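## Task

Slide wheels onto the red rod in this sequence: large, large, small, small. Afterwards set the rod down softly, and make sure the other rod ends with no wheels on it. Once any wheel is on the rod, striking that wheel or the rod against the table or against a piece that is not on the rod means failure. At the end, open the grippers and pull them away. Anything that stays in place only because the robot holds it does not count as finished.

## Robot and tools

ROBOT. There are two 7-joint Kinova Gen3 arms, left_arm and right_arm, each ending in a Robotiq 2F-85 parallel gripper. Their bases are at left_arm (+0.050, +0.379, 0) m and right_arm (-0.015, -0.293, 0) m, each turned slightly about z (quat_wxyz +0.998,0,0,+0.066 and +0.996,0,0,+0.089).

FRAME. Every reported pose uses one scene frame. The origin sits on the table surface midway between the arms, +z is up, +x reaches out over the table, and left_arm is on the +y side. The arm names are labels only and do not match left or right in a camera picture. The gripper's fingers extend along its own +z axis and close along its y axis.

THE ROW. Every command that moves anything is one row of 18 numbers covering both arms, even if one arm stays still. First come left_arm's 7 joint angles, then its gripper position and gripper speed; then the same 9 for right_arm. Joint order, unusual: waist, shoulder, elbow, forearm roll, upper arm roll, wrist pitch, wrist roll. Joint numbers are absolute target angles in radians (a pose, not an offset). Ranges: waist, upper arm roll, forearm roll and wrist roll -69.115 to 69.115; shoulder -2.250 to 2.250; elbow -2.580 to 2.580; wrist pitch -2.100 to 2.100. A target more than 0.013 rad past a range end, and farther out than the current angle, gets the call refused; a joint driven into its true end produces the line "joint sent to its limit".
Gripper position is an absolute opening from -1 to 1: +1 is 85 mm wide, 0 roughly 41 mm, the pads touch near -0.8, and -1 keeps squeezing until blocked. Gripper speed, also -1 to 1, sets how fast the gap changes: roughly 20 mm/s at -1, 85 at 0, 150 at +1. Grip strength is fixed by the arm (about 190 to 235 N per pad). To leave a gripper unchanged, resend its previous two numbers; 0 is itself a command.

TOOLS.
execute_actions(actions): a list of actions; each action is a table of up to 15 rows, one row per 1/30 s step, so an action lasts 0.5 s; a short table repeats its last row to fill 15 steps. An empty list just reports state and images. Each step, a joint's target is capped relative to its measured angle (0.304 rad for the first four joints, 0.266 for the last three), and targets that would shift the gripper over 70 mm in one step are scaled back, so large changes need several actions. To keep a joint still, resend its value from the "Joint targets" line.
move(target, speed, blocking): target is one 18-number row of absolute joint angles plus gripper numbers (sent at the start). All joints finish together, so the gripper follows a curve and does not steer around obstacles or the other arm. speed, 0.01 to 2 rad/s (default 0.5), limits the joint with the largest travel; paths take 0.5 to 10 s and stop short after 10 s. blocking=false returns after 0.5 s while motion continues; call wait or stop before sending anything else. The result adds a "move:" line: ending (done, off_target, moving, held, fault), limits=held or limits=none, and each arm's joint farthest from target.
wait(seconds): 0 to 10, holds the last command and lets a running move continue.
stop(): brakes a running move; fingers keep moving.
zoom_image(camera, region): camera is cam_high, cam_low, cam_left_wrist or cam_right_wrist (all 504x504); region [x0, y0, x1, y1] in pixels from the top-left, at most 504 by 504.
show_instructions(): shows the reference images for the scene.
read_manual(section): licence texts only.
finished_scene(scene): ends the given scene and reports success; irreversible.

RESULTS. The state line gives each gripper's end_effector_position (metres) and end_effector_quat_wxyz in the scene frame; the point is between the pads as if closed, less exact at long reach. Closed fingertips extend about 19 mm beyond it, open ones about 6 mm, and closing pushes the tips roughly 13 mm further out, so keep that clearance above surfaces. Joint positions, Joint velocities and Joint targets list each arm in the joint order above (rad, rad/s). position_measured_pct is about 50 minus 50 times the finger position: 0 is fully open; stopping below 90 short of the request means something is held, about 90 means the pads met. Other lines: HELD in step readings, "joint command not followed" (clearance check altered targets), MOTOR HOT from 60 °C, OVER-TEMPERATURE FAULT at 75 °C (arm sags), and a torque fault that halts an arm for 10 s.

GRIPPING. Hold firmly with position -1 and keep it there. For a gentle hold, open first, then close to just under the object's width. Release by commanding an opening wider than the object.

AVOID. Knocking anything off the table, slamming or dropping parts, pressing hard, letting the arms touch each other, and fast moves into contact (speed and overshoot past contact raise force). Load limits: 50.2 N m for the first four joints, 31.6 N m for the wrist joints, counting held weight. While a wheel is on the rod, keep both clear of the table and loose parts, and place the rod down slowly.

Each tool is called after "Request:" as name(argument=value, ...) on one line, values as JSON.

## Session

Request:
show_instructions()

Request:
execute_actions(actions=[])

Reference images for this scene: Rod-and-wheel set page 1.

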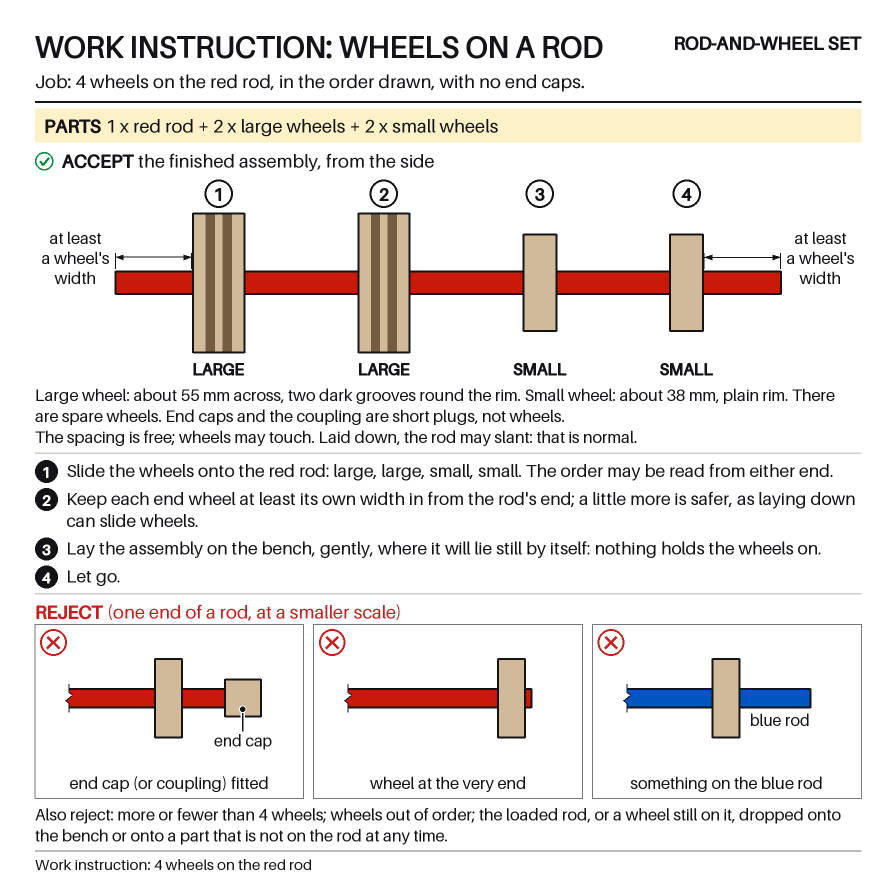

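Scene clock: 0.00 s.
left_arm: end_effector_position=(+0.2004, +0.5189, +0.3322) position_measured_pct=0.0 end_effector_quat_wxyz=(+0.214, -0.555, +0.803, -0.045) | right_arm: end_effector_position=(+0.5939, +0.2355, +0.1430) position_measured_pct=70.2 end_effector_quat_wxyz=(+0.257, -0.006, +0.966, +0.025)
Joint names: [waist, shoulder, elbow, forearm roll, upper arm roll, wrist pitch, wrist roll]
Joint positions: left_arm=[-0.859 -0.555  2.213  0.22  -0.197  1.164  1.548] | right_arm=[-0.801  1.124  0.668  0.05   0.353  0.991  0.68 ]
Joint velocities: left_arm=[-0. -0.  0. -0. -0.  0.  0.] | right_arm=[-0.     0.     0.002  0.     0.     0.     0.   ]
Motor temperatures (°C, as the motors report them): left_arm=[29 34 29 36 29 40 34] | right_arm=[33 32 28 32 26 30 40]
Joint targets: left_arm=[-0.859 -0.555 2.213 0.220 -0.197 1.164 1.548] | right_arm=[-0.801 1.124 0.668 0.050 0.353 0.991 0.680]

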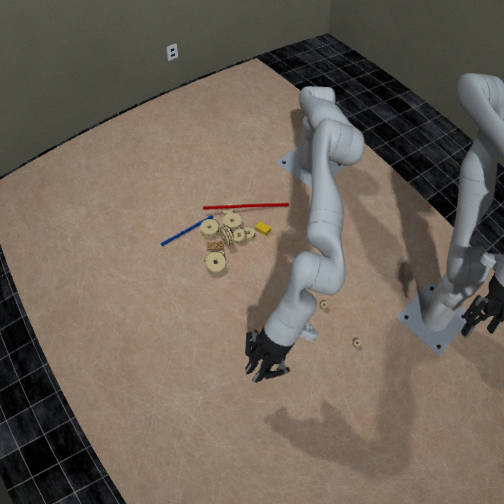

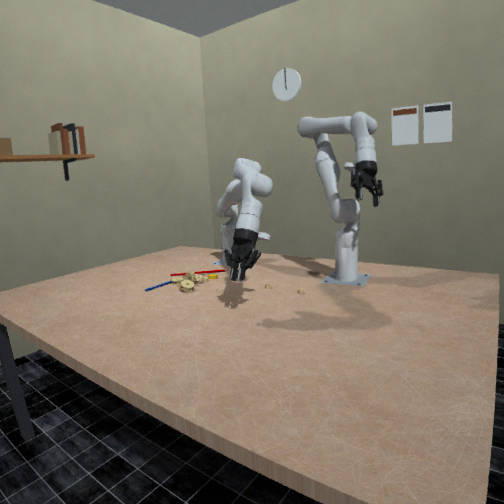

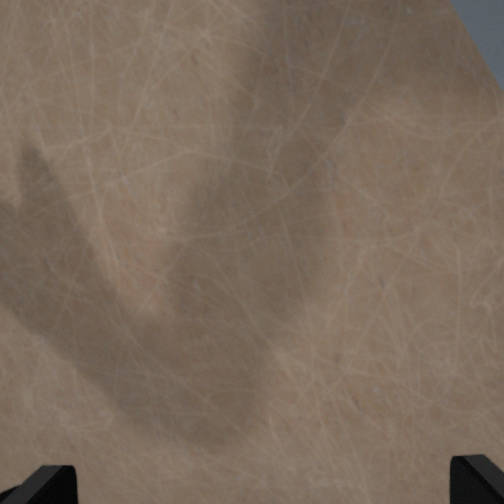

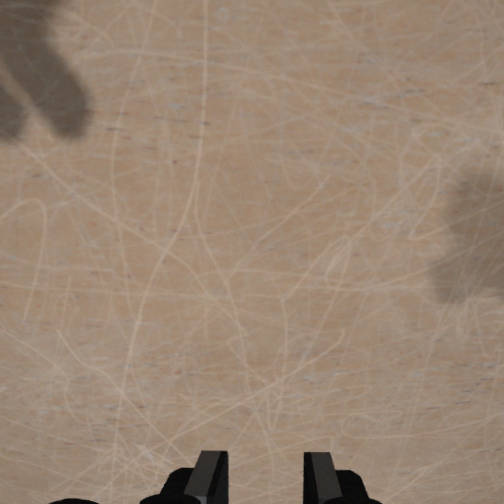

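Request:
move(target=[-0.5,0.361,1.592,0,0,1.189,-0.5356,0.8,0, 0.0,0.3056,1.3439,0,0,1.4921,0,0.8,0], speed=0.9)

Scene clock: 9.47 s.
left_arm: end_effector_position=(+0.4193, +0.6195, +0.2500) position_measured_pct=9.9 end_effector_quat_wxyz=(-0.000, +0.672, +0.741, -0.000) | right_arm: end_effector_position=(+0.4224, -0.2393, +0.3500) position_measured_pct=9.9 end_effector_quat_wxyz=(-0.000, +0.641, +0.767, -0.000)
Joint names: [waist, shoulder, elbow, forearm roll, upper arm roll, wrist pitch, wrist roll]
Joint positions: left_arm=[-0.5    0.361  1.592  0.     0.     1.189 -0.536] | right_arm=[-0.     0.306  1.344  0.     0.     1.492  0.   ]
Joint velocities: left_arm=[ 0.001  0.003  0.     0.002 -0.    -0.    -0.001] | right_arm=[ 0.003 -0.002  0.001 -0.    -0.    -0.    -0.   ]
Motor temperatures (°C, as the motors report them): left_arm=[29 34 29 36 29 40 34] | right_arm=[33 33 28 32 26 30 40]
Joint targets: left_arm=[-0.500 0.361 1.592 0.000 0.000 1.189 -0.536] | right_arm=[0.000 0.306 1.344 0.000 -0.000 1.492 -0.000]
move: done; limits=none; left_arm: farthest joint: the waist, 0.000 radians from its target (0.359 radians at the start); right_arm: farthest joint: the waist, 0.000 radians from its target (0.801 radians at the start)

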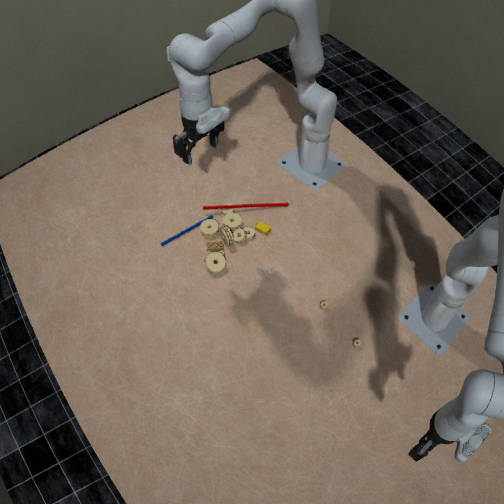

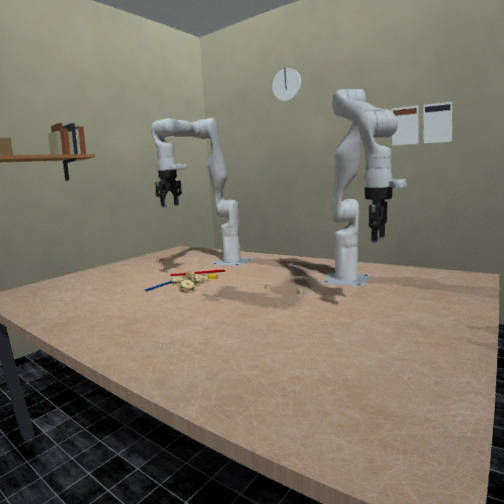

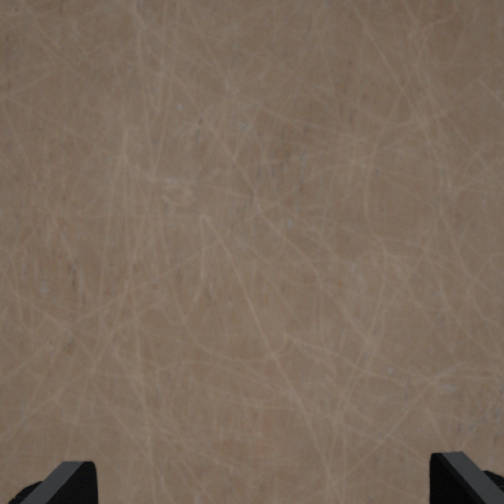

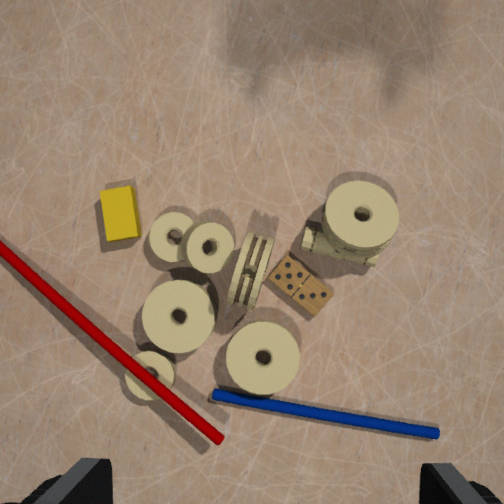

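Request:
move(target=[-0.5,0.361,1.592,0,0,1.189,-0.5356,0.8,0, 0.0136,0.5188,1.8221,0,0,0.8007,0.014,0.5,0], speed=0.8)

Scene clock: 48.77 s.
left_arm: end_effector_position=(+0.4194, +0.6194, +0.2499) position_measured_pct=9.9 end_effector_quat_wxyz=(-0.000, +0.672, +0.741, -0.000) | right_arm: end_effector_position=(+0.4175, -0.2463, +0.1201) position_measured_pct=25.0 end_effector_quat_wxyz=(+0.000, +0.641, +0.768, +0.000)
Joint names: [waist, shoulder, elbow, forearm roll, upper arm roll, wrist pitch, wrist roll]
Joint positions: left_arm=[-0.5    0.361  1.592  0.     0.     1.189 -0.536] | right_arm=[0.014 0.519 1.822 0.    0.    0.801 0.014]
Joint velocities: left_arm=[-0.001 -0.001 -0.    -0.    -0.    -0.    -0.001] | right_arm=[ 0.     0.002  0.001 -0.    -0.    -0.    -0.   ]
Motor temperatures (°C, as the motors report them): left_arm=[29 34 29 36 29 40 34] | right_arm=[33 33 28 32 26 30 40]
Joint targets: left_arm=[-0.500 0.361 1.592 0.000 0.000 1.189 -0.536] | right_arm=[0.014 0.519 1.822 0.000 0.000 0.801 0.014]
move: done; limits=none; left_arm: farthest joint: the waist, 0.000 radians from its target (0.000 radians at the start); right_arm: farthest joint: the waist, 0.000 radians from its target (0.014 radians at the start)

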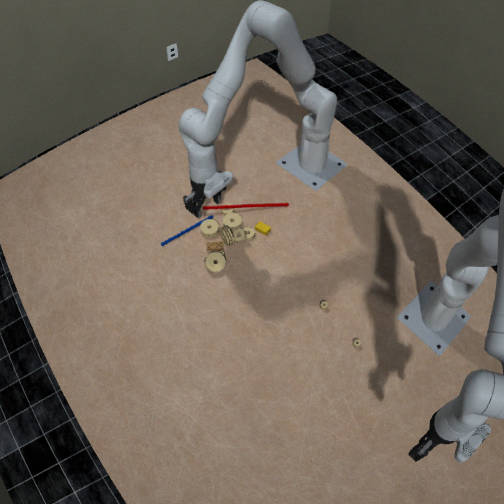

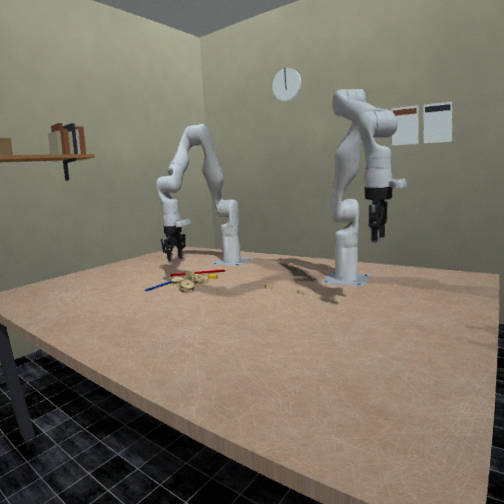

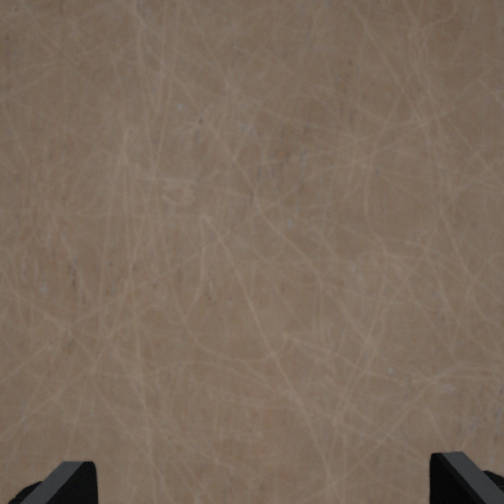

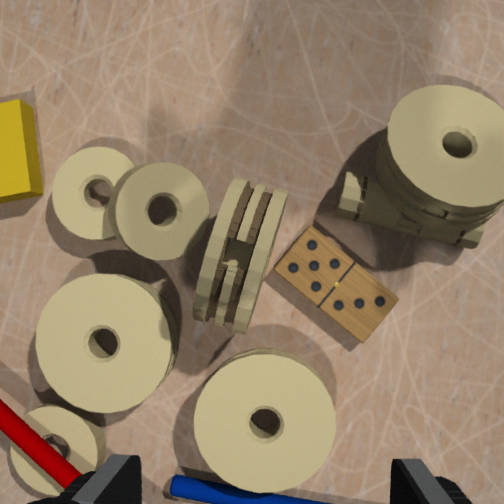

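Request:
move(target=[-0.5,0.361,1.592,0,0,1.189,-0.5356,0.8,0, 0.0136,0.7143,1.8982,0,0,0.5291,0.13,0.5,0], speed=0.3)

Request:
move(target=[-0.5,0.361,1.592,0,0,1.189,-0.5356,0.8,0, 0.0136,0.7143,1.8982,0,0,0.5291,0.13,-1,0])

Scene clock: 64.20 s.
left_arm: end_effector_position=(+0.4194, +0.6194, +0.2499) position_measured_pct=9.9 end_effector_quat_wxyz=(-0.000, +0.672, +0.741, -0.000) | right_arm: end_effector_position=(+0.4175, -0.2463, +0.0201) position_measured_pct=25.0 end_effector_quat_wxyz=(+0.000, +0.595, +0.803, +0.000)
Joint names: [waist, shoulder, elbow, forearm roll, upper arm roll, wrist pitch, wrist roll]
Joint positions: left_arm=[-0.5    0.361  1.592  0.     0.     1.189 -0.536] | right_arm=[ 0.014  0.714  1.898  0.    -0.     0.529  0.13 ]
Joint velocities: left_arm=[-0.     0.001 -0.     0.001  0.    -0.     0.001] | right_arm=[ 0.     0.002 -0.     0.    -0.    -0.    -0.   ]
Motor temperatures (°C, as the motors report them): left_arm=[29 34 29 36 29 40 34] | right_arm=[33 33 28 32 26 30 40]
Joint targets: left_arm=[-0.500 0.361 1.592 0.000 0.000 1.189 -0.536] | right_arm=[0.014 0.714 1.898 0.000 0.000 0.529 0.130]
move: done; limits=none; left_arm: farthest joint: the waist, 0.000 radians from its target (0.000 radians at the start); right_arm: farthest joint: the waist, 0.000 radians from its target (0.000 radians at the start)

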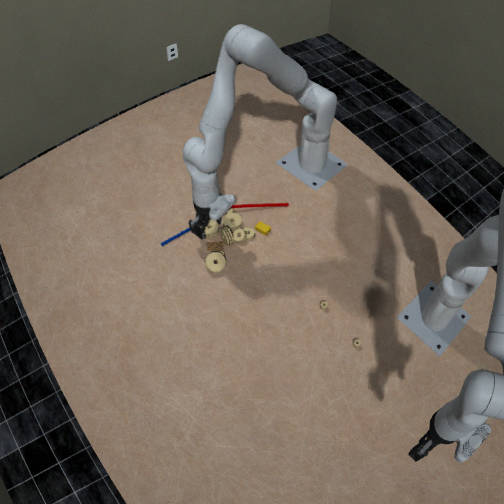

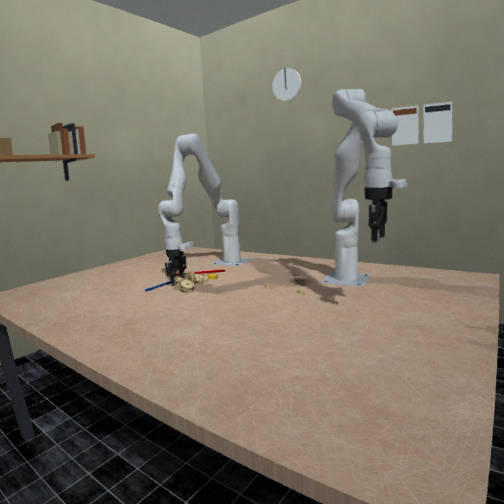

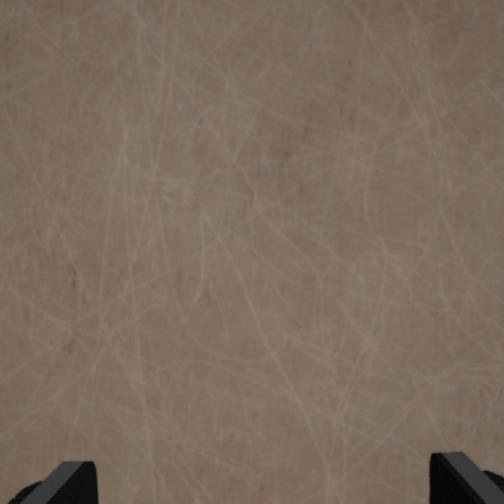

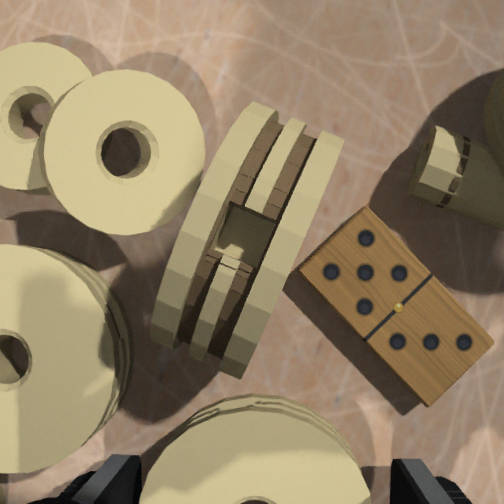

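Scene clock: 64.90 s.
left_arm: end_effector_position=(+0.4194, +0.6194, +0.2499) position_measured_pct=9.9 end_effector_quat_wxyz=(-0.000, +0.672, +0.741, -0.000) | right_arm: end_effector_position=(+0.4176, -0.2463, +0.0212) position_measured_pct=38.9 end_effector_quat_wxyz=(+0.000, +0.595, +0.803, +0.000)
Joint names: [waist, shoulder, elbow, forearm roll, upper arm roll, wrist pitch, wrist roll]
Joint positions: left_arm=[-0.5    0.361  1.592  0.    -0.     1.189 -0.536] | right_arm=[0.014 0.712 1.898 0.    0.    0.531 0.13 ]
Joint velocities: left_arm=[ 0.    -0.    -0.    -0.002  0.    -0.001  0.   ] | right_arm=[-0.     0.    -0.001  0.001  0.     0.    -0.   ]
Motor temperatures (°C, as the motors report them): left_arm=[29 34 29 36 29 40 34] | right_arm=[33 33 28 32 26 30 40]
Joint targets: left_arm=[-0.500 0.361 1.592 0.000 0.000 1.189 -0.536] | right_arm=[0.014 0.714 1.898 0.000 0.000 0.529 0.130]
move: done; limits=none; left_arm: farthest joint: the waist, 0.000 radians from its target (0.000 radians at the start); right_arm: farthest joint: the shoulder, 0.003 radians from its target (0.000 radians at the start)

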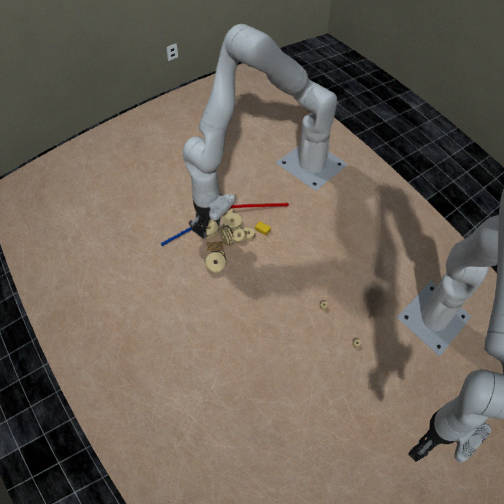

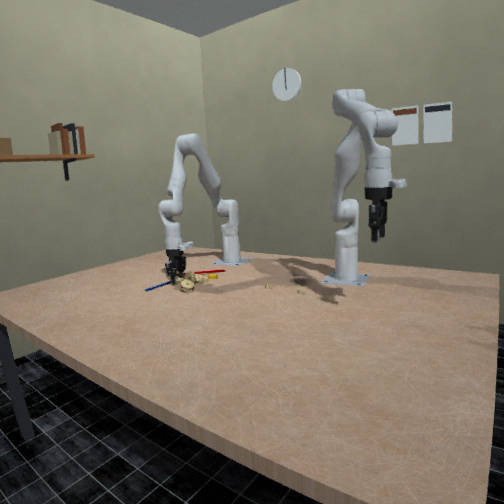

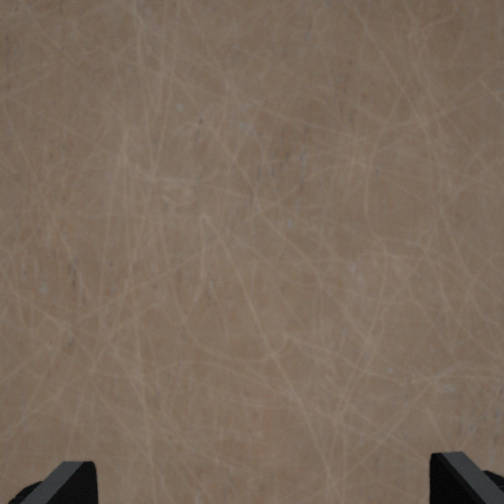

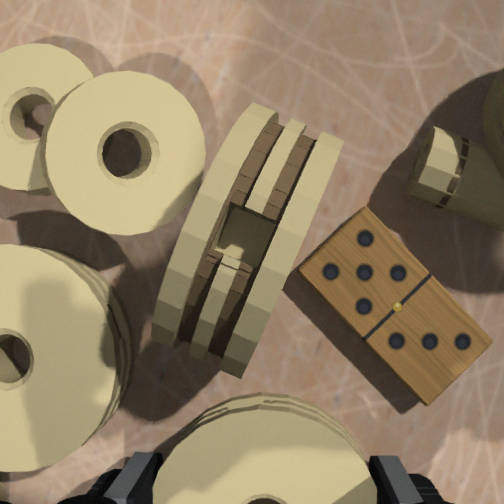

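Request:
move(target=[-0.5,0.361,1.592,0,0,1.189,-0.5356,0.8,0, 0.0136,0.5188,1.8221,0,0,0.8007,0.13,-1,0], speed=0.5)

Request:
move(target=[1.359,0.7089,1.162,0,0,1.2707,2.256,0.8,0, 1.0,0.3056,1.3439,0,0,1.4921,0.0,-1,0], speed=1.0)

Scene clock: 75.83 s.
left_arm: end_effector_position=(+0.4194, +0.6194, +0.2499) position_measured_pct=9.9 end_effector_quat_wxyz=(-0.000, +0.672, +0.741, -0.000) | right_arm: end_effector_position=(+0.4174, -0.2463, +0.1199) position_measured_pct=38.9 end_effector_quat_wxyz=(-0.000, +0.595, +0.803, -0.000)
Joint names: [waist, shoulder, elbow, forearm roll, upper arm roll, wrist pitch, wrist roll]
Joint positions: left_arm=[-0.5    0.361  1.592  0.     0.     1.189 -0.536] | right_arm=[ 0.014  0.519  1.822 -0.     0.     0.801  0.13 ]
Joint velocities: left_arm=[-0.001 -0.     0.     0.    -0.     0.    -0.   ] | right_arm=[ 0.    -0.002  0.     0.    -0.     0.    -0.   ]
Motor temperatures (°C, as the motors report them): left_arm=[29 34 29 36 29 40 34] | right_arm=[33 33 28 32 26 30 40]
Joint targets: left_arm=[-0.500 0.361 1.592 0.000 0.000 1.189 -0.536] | right_arm=[0.014 0.519 1.822 0.000 0.000 0.801 0.130]
move: done; limits=none; left_arm: farthest joint: the waist, 0.000 radians from its target (0.000 radians at the start); right_arm: farthest joint: the waist, 0.000 radians from its target (0.000 radians at the start)

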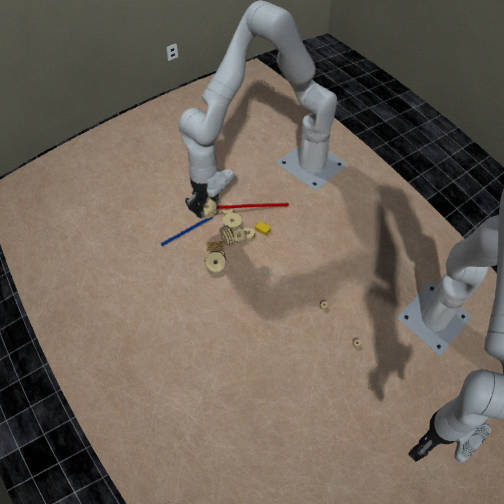

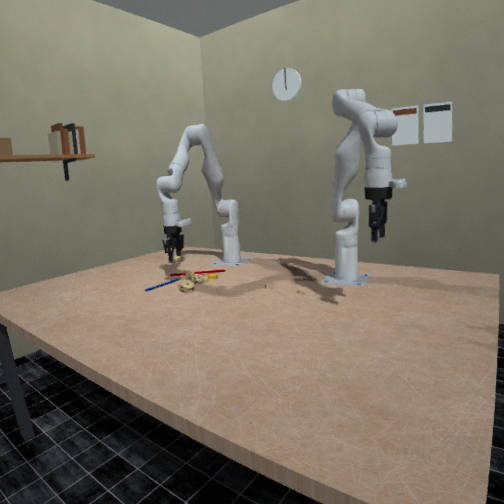

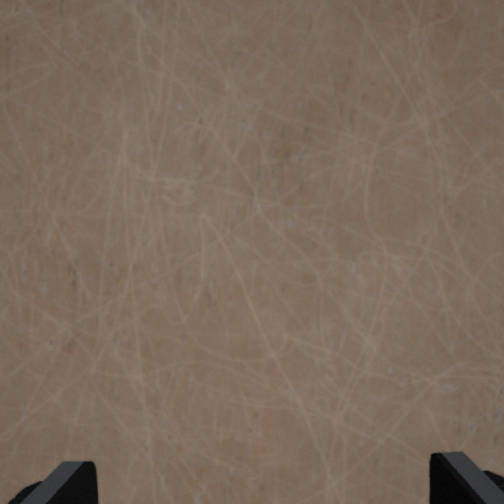

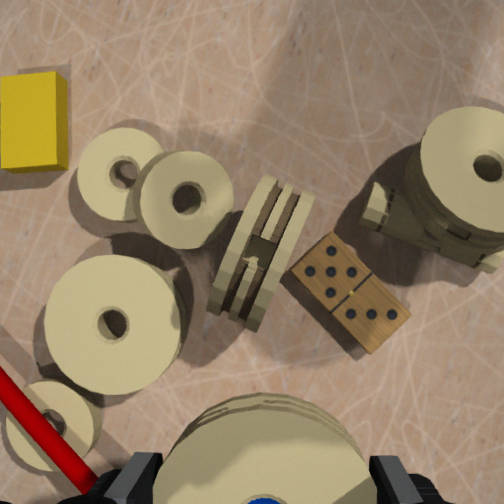

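Scene clock: 79.27 s.
left_arm: end_effector_position=(+0.2203, -0.1696, +0.2000) position_measured_pct=9.9 end_effector_quat_wxyz=(-0.000, +0.267, +0.964, -0.000) | right_arm: end_effector_position=(+0.2666, -0.6321, +0.3501) position_measured_pct=38.9 end_effector_quat_wxyz=(-0.000, +0.931, +0.366, -0.000)
Joint names: [waist, shoulder, elbow, forearm roll, upper arm roll, wrist pitch, wrist roll]
Joint positions: left_arm=[1.359 0.709 1.162 0.    0.    1.271 2.256] | right_arm=[ 1.     0.306  1.344  0.     0.     1.492 -0.   ]
Joint velocities: left_arm=[ 0.002  0.001 -0.    -0.    -0.001 -0.001 -0.   ] | right_arm=[ 0.002  0.     0.    -0.    -0.    -0.     0.   ]
Motor temperatures (°C, as the motors report them): left_arm=[29 34 29 36 29 40 34] | right_arm=[33 33 28 32 26 30 40]
Joint targets: left_arm=[1.359 0.709 1.162 0.000 0.000 1.271 2.256] | right_arm=[1.000 0.306 1.344 0.000 0.000 1.492 0.000]
move: done; limits=none; left_arm: farthest joint: the waist, 0.000 radians from its target (1.859 radians at the start); right_arm: farthest joint: the waist, 0.000 radians from its target (0.986 radians at the start)

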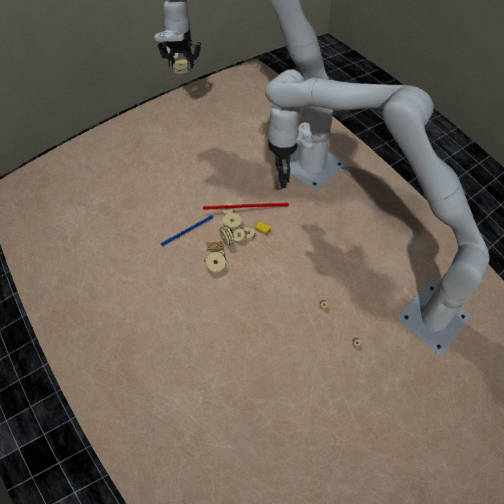

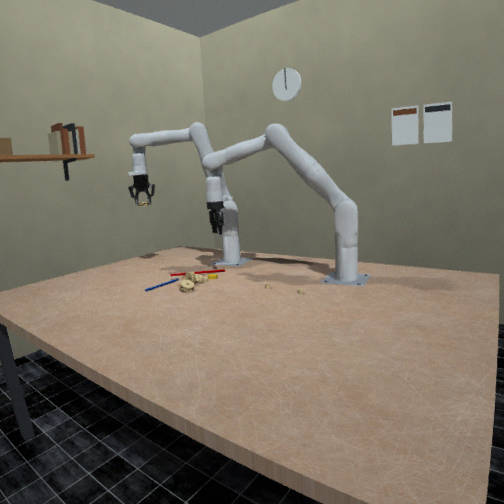

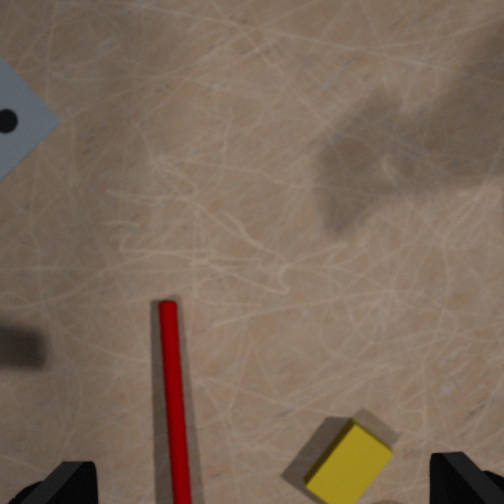

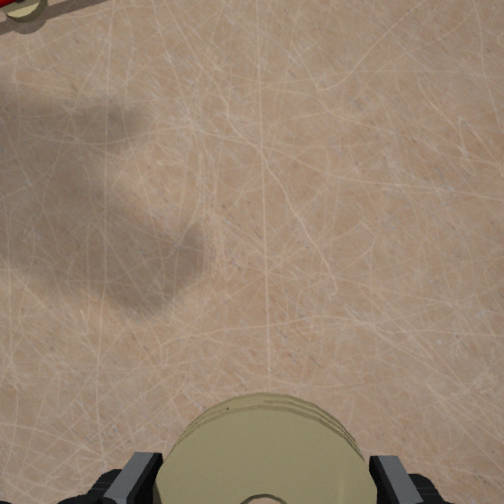

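Request:
move(target=[1.3736,0.9794,1.011,0,0,1.1512,2.340,0.3,0, 1.0,0.3056,1.3439,0,0,1.4921,0.0,-1,0], speed=0.5)

Scene clock: 102.73 s.
left_arm: end_effector_position=(+0.2322, -0.2309, +0.0802) position_measured_pct=34.9 end_effector_quat_wxyz=(+0.000, +0.234, +0.972, -0.000) | right_arm: end_effector_position=(+0.2665, -0.6322, +0.3501) position_measured_pct=38.9 end_effector_quat_wxyz=(-0.000, +0.931, +0.366, -0.000)
Joint names: [waist, shoulder, elbow, forearm roll, upper arm roll, wrist pitch, wrist roll]
Joint positions: left_arm=[1.374 0.979 1.011 0.    0.    1.151 2.34 ] | right_arm=[1.    0.306 1.344 0.    0.    1.492 0.   ]
Joint velocities: left_arm=[ 0.001  0.003 -0.001  0.002 -0.    -0.001  0.001] | right_arm=[-0.     0.     0.001  0.     0.     0.    -0.   ]
Motor temperatures (°C, as the motors report them): left_arm=[29 34 29 36 29 40 34] | right_arm=[33 33 28 32 26 30 40]
Joint targets: left_arm=[1.374 0.979 1.011 0.000 0.000 1.151 2.340] | right_arm=[1.000 0.306 1.344 0.000 0.000 1.492 0.000]
move: done; limits=none; left_arm: farthest joint: the waist, 0.000 radians from its target (0.015 radians at the start); right_arm: farthest joint: the waist, 0.000 radians from its target (0.000 radians at the start)

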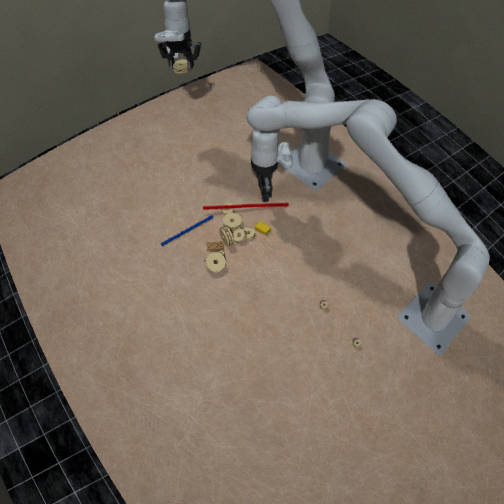

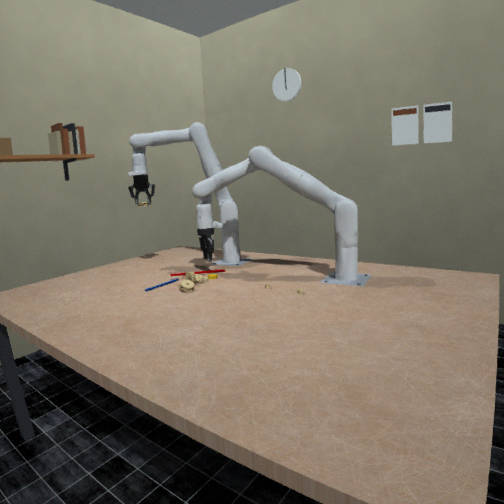

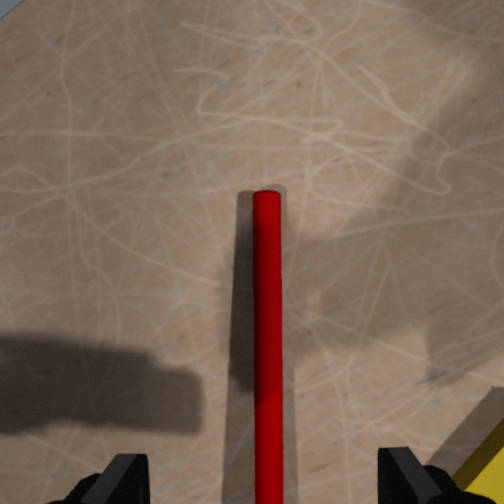

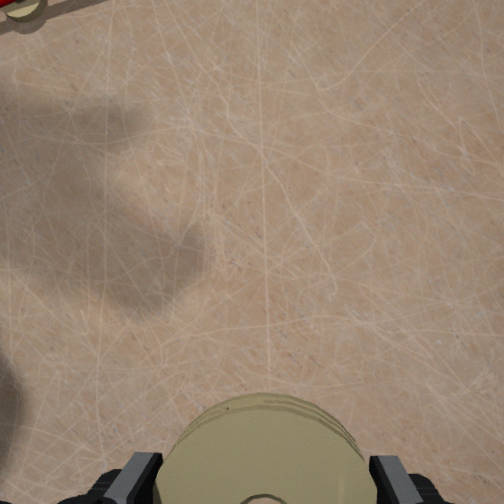

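Request:
move(target=[1.3736,1.0474,1.0488,0,0,1.0454,2.340,0.3,0, 1.0,0.3056,1.3439,0,0,1.4921,0.0,-1,0], speed=0.2)

Request:
move(target=[1.3736,1.0474,1.0488,0,0,1.0454,2.340,-1,0, 1.0,0.3056,1.3439,0,0,1.4921,0.0,-1,0])

Scene clock: 106.03 s.
left_arm: end_effector_position=(+0.2322, -0.2309, +0.0262) position_measured_pct=34.9 end_effector_quat_wxyz=(+0.000, +0.234, +0.972, -0.000) | right_arm: end_effector_position=(+0.2665, -0.6322, +0.3501) position_measured_pct=38.9 end_effector_quat_wxyz=(-0.000, +0.931, +0.366, -0.000)
Joint names: [waist, shoulder, elbow, forearm roll, upper arm roll, wrist pitch, wrist roll]
Joint positions: left_arm=[1.374 1.047 1.049 0.    0.    1.045 2.34 ] | right_arm=[ 1.     0.306  1.344  0.     0.     1.492 -0.   ]
Joint velocities: left_arm=[-0.002  0.001 -0.     0.001 -0.001 -0.     0.001] | right_arm=[ 0.     0.     0.001  0.    -0.    -0.     0.   ]
Motor temperatures (°C, as the motors report them): left_arm=[29 34 29 36 29 40 34] | right_arm=[33 33 28 32 26 30 40]
Joint targets: left_arm=[1.374 1.047 1.049 0.000 0.000 1.045 2.340] | right_arm=[1.000 0.306 1.344 0.000 0.000 1.492 0.000]
move: done; limits=none; left_arm: farthest joint: the waist, 0.000 radians from its target (0.000 radians at the start); right_arm: farthest joint: the waist, 0.000 radians from its target (0.000 radians at the start)

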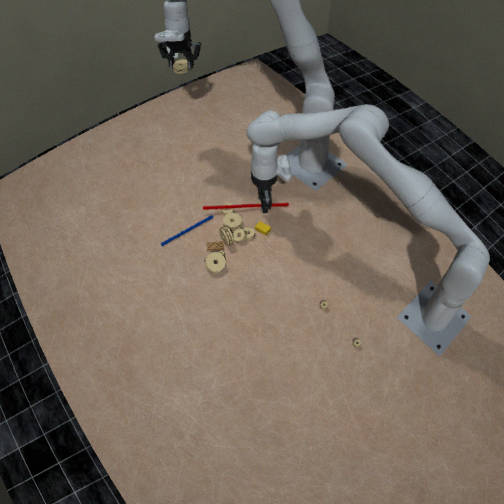

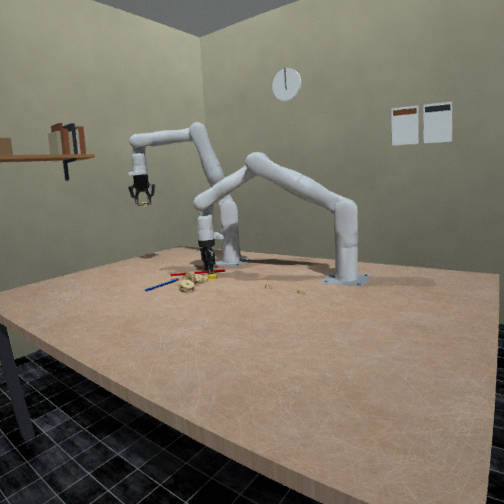

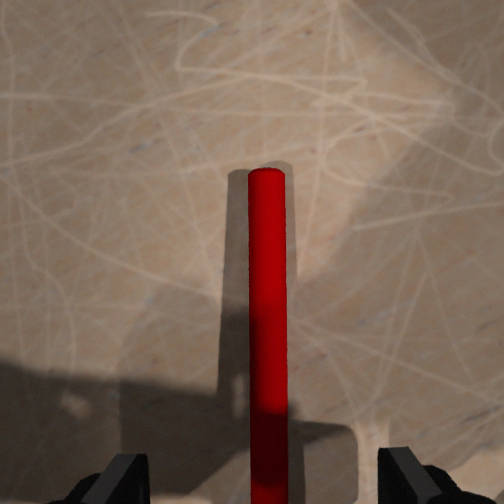

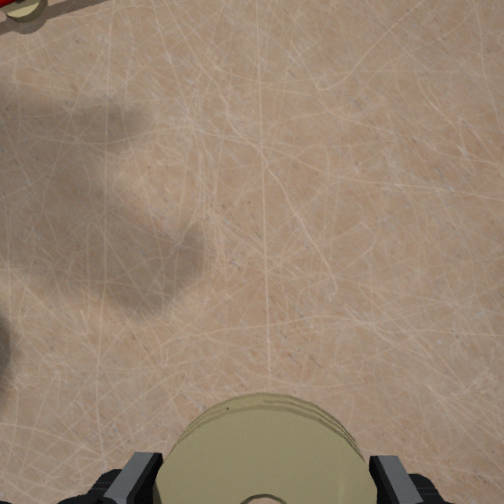

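Scene clock: 106.93 s.
left_arm: end_effector_position=(+0.2322, -0.2311, +0.0264) position_measured_pct=86.5 end_effector_quat_wxyz=(+0.000, +0.234, +0.972, -0.000) | right_arm: end_effector_position=(+0.2665, -0.6322, +0.3501) position_measured_pct=38.9 end_effector_quat_wxyz=(-0.000, +0.931, +0.366, -0.000)
Joint names: [waist, shoulder, elbow, forearm roll, upper arm roll, wrist pitch, wrist roll]
Joint positions: left_arm=[1.374 1.047 1.049 0.    0.    1.045 2.34 ] | right_arm=[ 1.     0.306  1.344  0.     0.     1.492 -0.   ]
Joint velocities: left_arm=[ 0.001  0.     0.    -0.    -0.     0.     0.   ] | right_arm=[-0.     0.    -0.001  0.    -0.     0.     0.   ]
Motor temperatures (°C, as the motors report them): left_arm=[29 34 29 36 29 40 34] | right_arm=[33 33 28 32 26 30 40]
Joint targets: left_arm=[1.374 1.047 1.049 0.000 0.000 1.045 2.340] | right_arm=[1.000 0.306 1.344 0.000 0.000 1.492 0.000]
move: done; limits=none; left_arm: farthest joint: the waist, 0.000 radians from its target (0.000 radians at the start); right_arm: farthest joint: the waist, 0.000 radians from its target (0.000 radians at the start)

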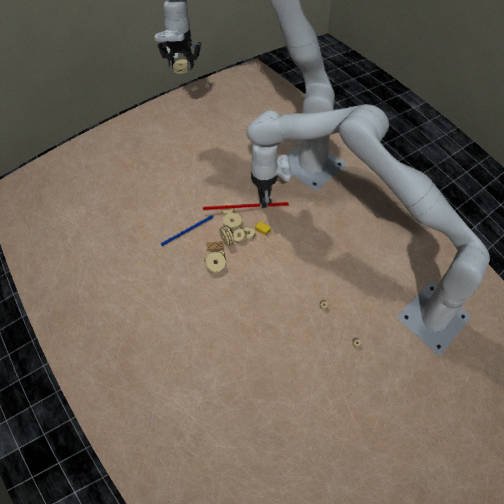

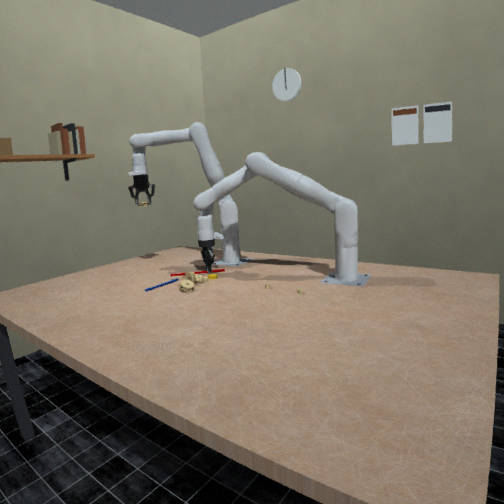

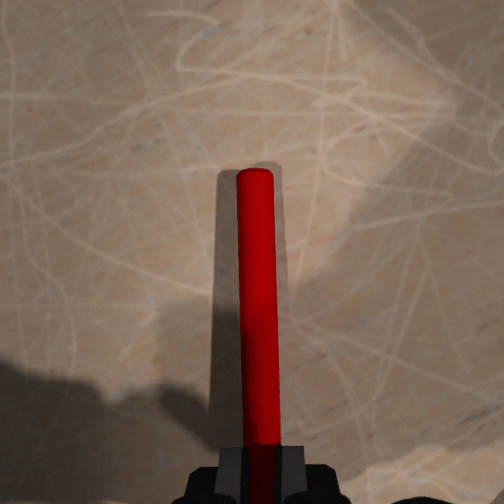

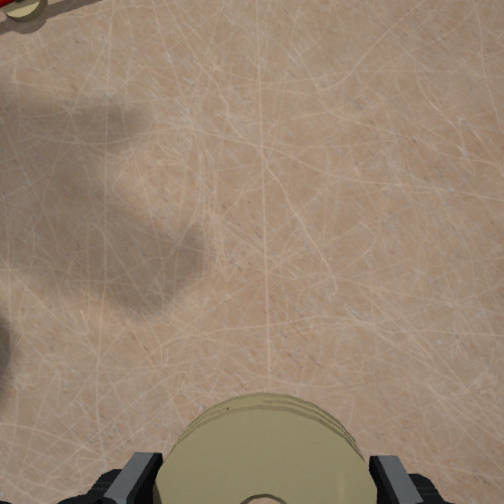

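Request:
move(target=[1.3736,0.9199,0.936,0,0,1.2857,2.340,-1,0, 1.0,0.3056,1.3439,0,0,1.4921,0.0,-1,0], speed=0.4)

Request:
move(target=[0.2954,0.5507,1.8506,0,0,0.7403,2.6367,-1,0, 1.0,0.3056,1.3439,0,0,1.4921,0.0,-1,0], speed=0.8)

Scene clock: 113.30 s.
left_arm: end_effector_position=(+0.2322, -0.2309, +0.1400) position_measured_pct=86.5 end_effector_quat_wxyz=(-0.000, +0.234, +0.972, +0.000) | right_arm: end_effector_position=(+0.2665, -0.6322, +0.3501) position_measured_pct=38.9 end_effector_quat_wxyz=(-0.000, +0.931, +0.366, -0.000)
Joint names: [waist, shoulder, elbow, forearm roll, upper arm roll, wrist pitch, wrist roll]
Joint positions: left_arm=[ 1.374  0.92   0.936 -0.    -0.     1.286  2.34 ] | right_arm=[ 1.     0.306  1.344  0.     0.     1.492 -0.   ]
Joint velocities: left_arm=[-0.    -0.001  0.     0.001  0.     0.001 -0.   ] | right_arm=[ 0.    -0.    -0.001  0.001  0.     0.     0.   ]
Motor temperatures (°C, as the motors report them): left_arm=[29 35 29 36 29 40 34] | right_arm=[33 33 28 32 26 30 40]
Joint targets: left_arm=[1.374 0.920 0.936 0.000 0.000 1.286 2.340] | right_arm=[1.000 0.306 1.344 0.000 0.000 1.492 0.000]
move: done; limits=none; left_arm: farthest joint: the waist, 0.000 radians from its target (0.000 radians at the start); right_arm: farthest joint: the waist, 0.000 radians from its target (0.000 radians at the start)

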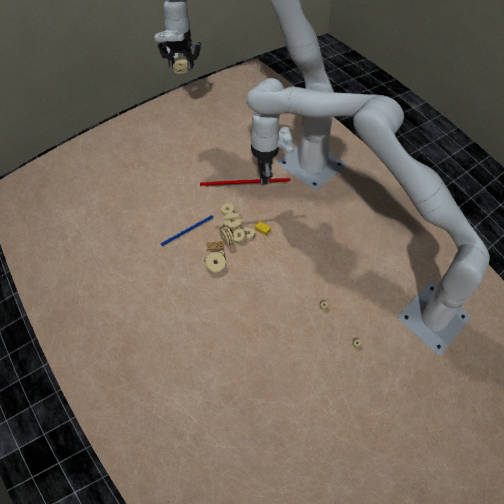

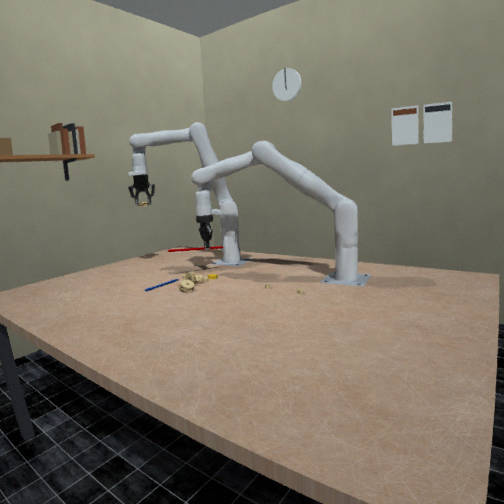

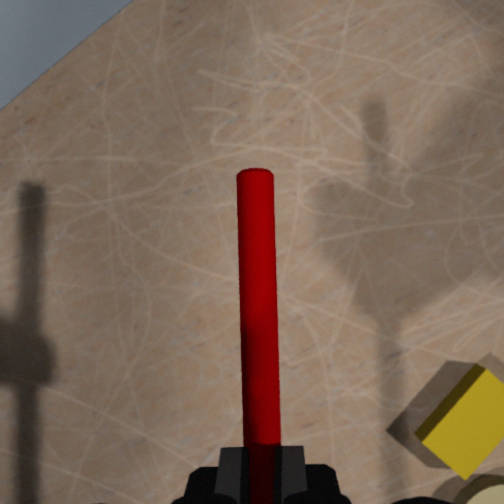

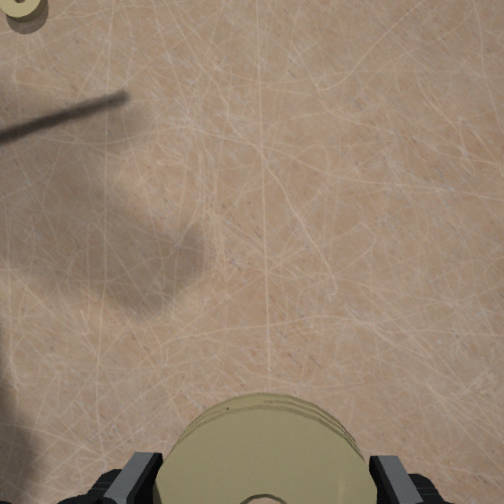

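Scene clock: 115.40 s.
left_arm: end_effector_position=(+0.4721, +0.2845, +0.0999) position_measured_pct=86.5 end_effector_quat_wxyz=(-0.000, -0.436, +0.900, +0.000) | right_arm: end_effector_position=(+0.2665, -0.6322, +0.3501) position_measured_pct=38.9 end_effector_quat_wxyz=(-0.000, +0.931, +0.366, -0.000)
Joint names: [waist, shoulder, elbow, forearm roll, upper arm roll, wrist pitch, wrist roll]
Joint positions: left_arm=[ 0.296  0.551  1.851 -0.    -0.     0.74   2.637] | right_arm=[ 1.     0.306  1.344  0.     0.     1.492 -0.   ]
Joint velocities: left_arm=[-0.003 -0.001 -0.     0.     0.     0.    -0.   ] | right_arm=[-0.     0.     0.001  0.    -0.     0.     0.   ]
Motor temperatures (°C, as the motors report them): left_arm=[29 35 29 36 29 40 34] | right_arm=[33 33 28 32 26 30 40]
Joint targets: left_arm=[0.295 0.551 1.851 0.000 0.000 0.740 2.637] | right_arm=[1.000 0.306 1.344 0.000 0.000 1.492 0.000]
move: done; limits=none; left_arm: farthest joint: the waist, 0.000 radians from its target (1.078 radians at the start); right_arm: farthest joint: the waist, 0.000 radians from its target (0.000 radians at the start)

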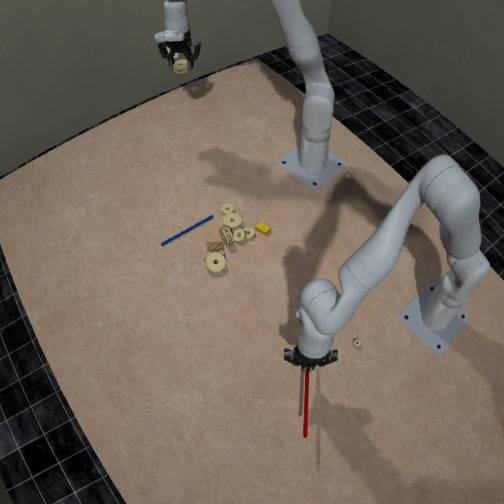

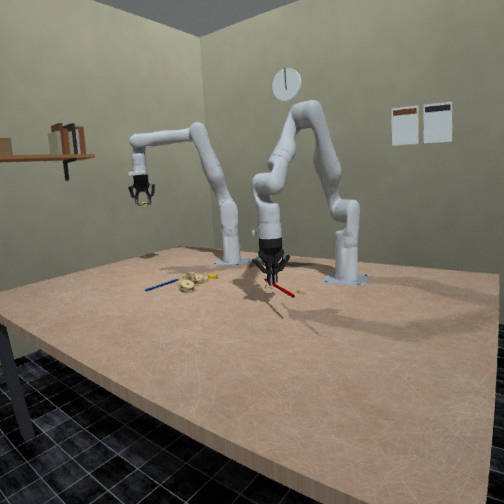

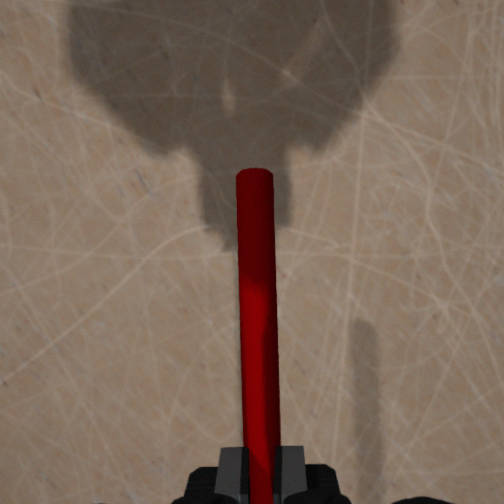

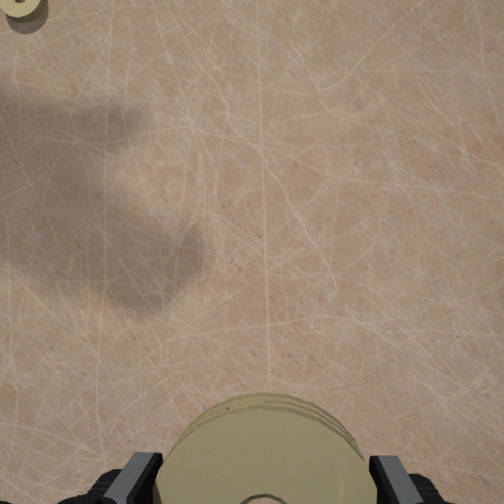

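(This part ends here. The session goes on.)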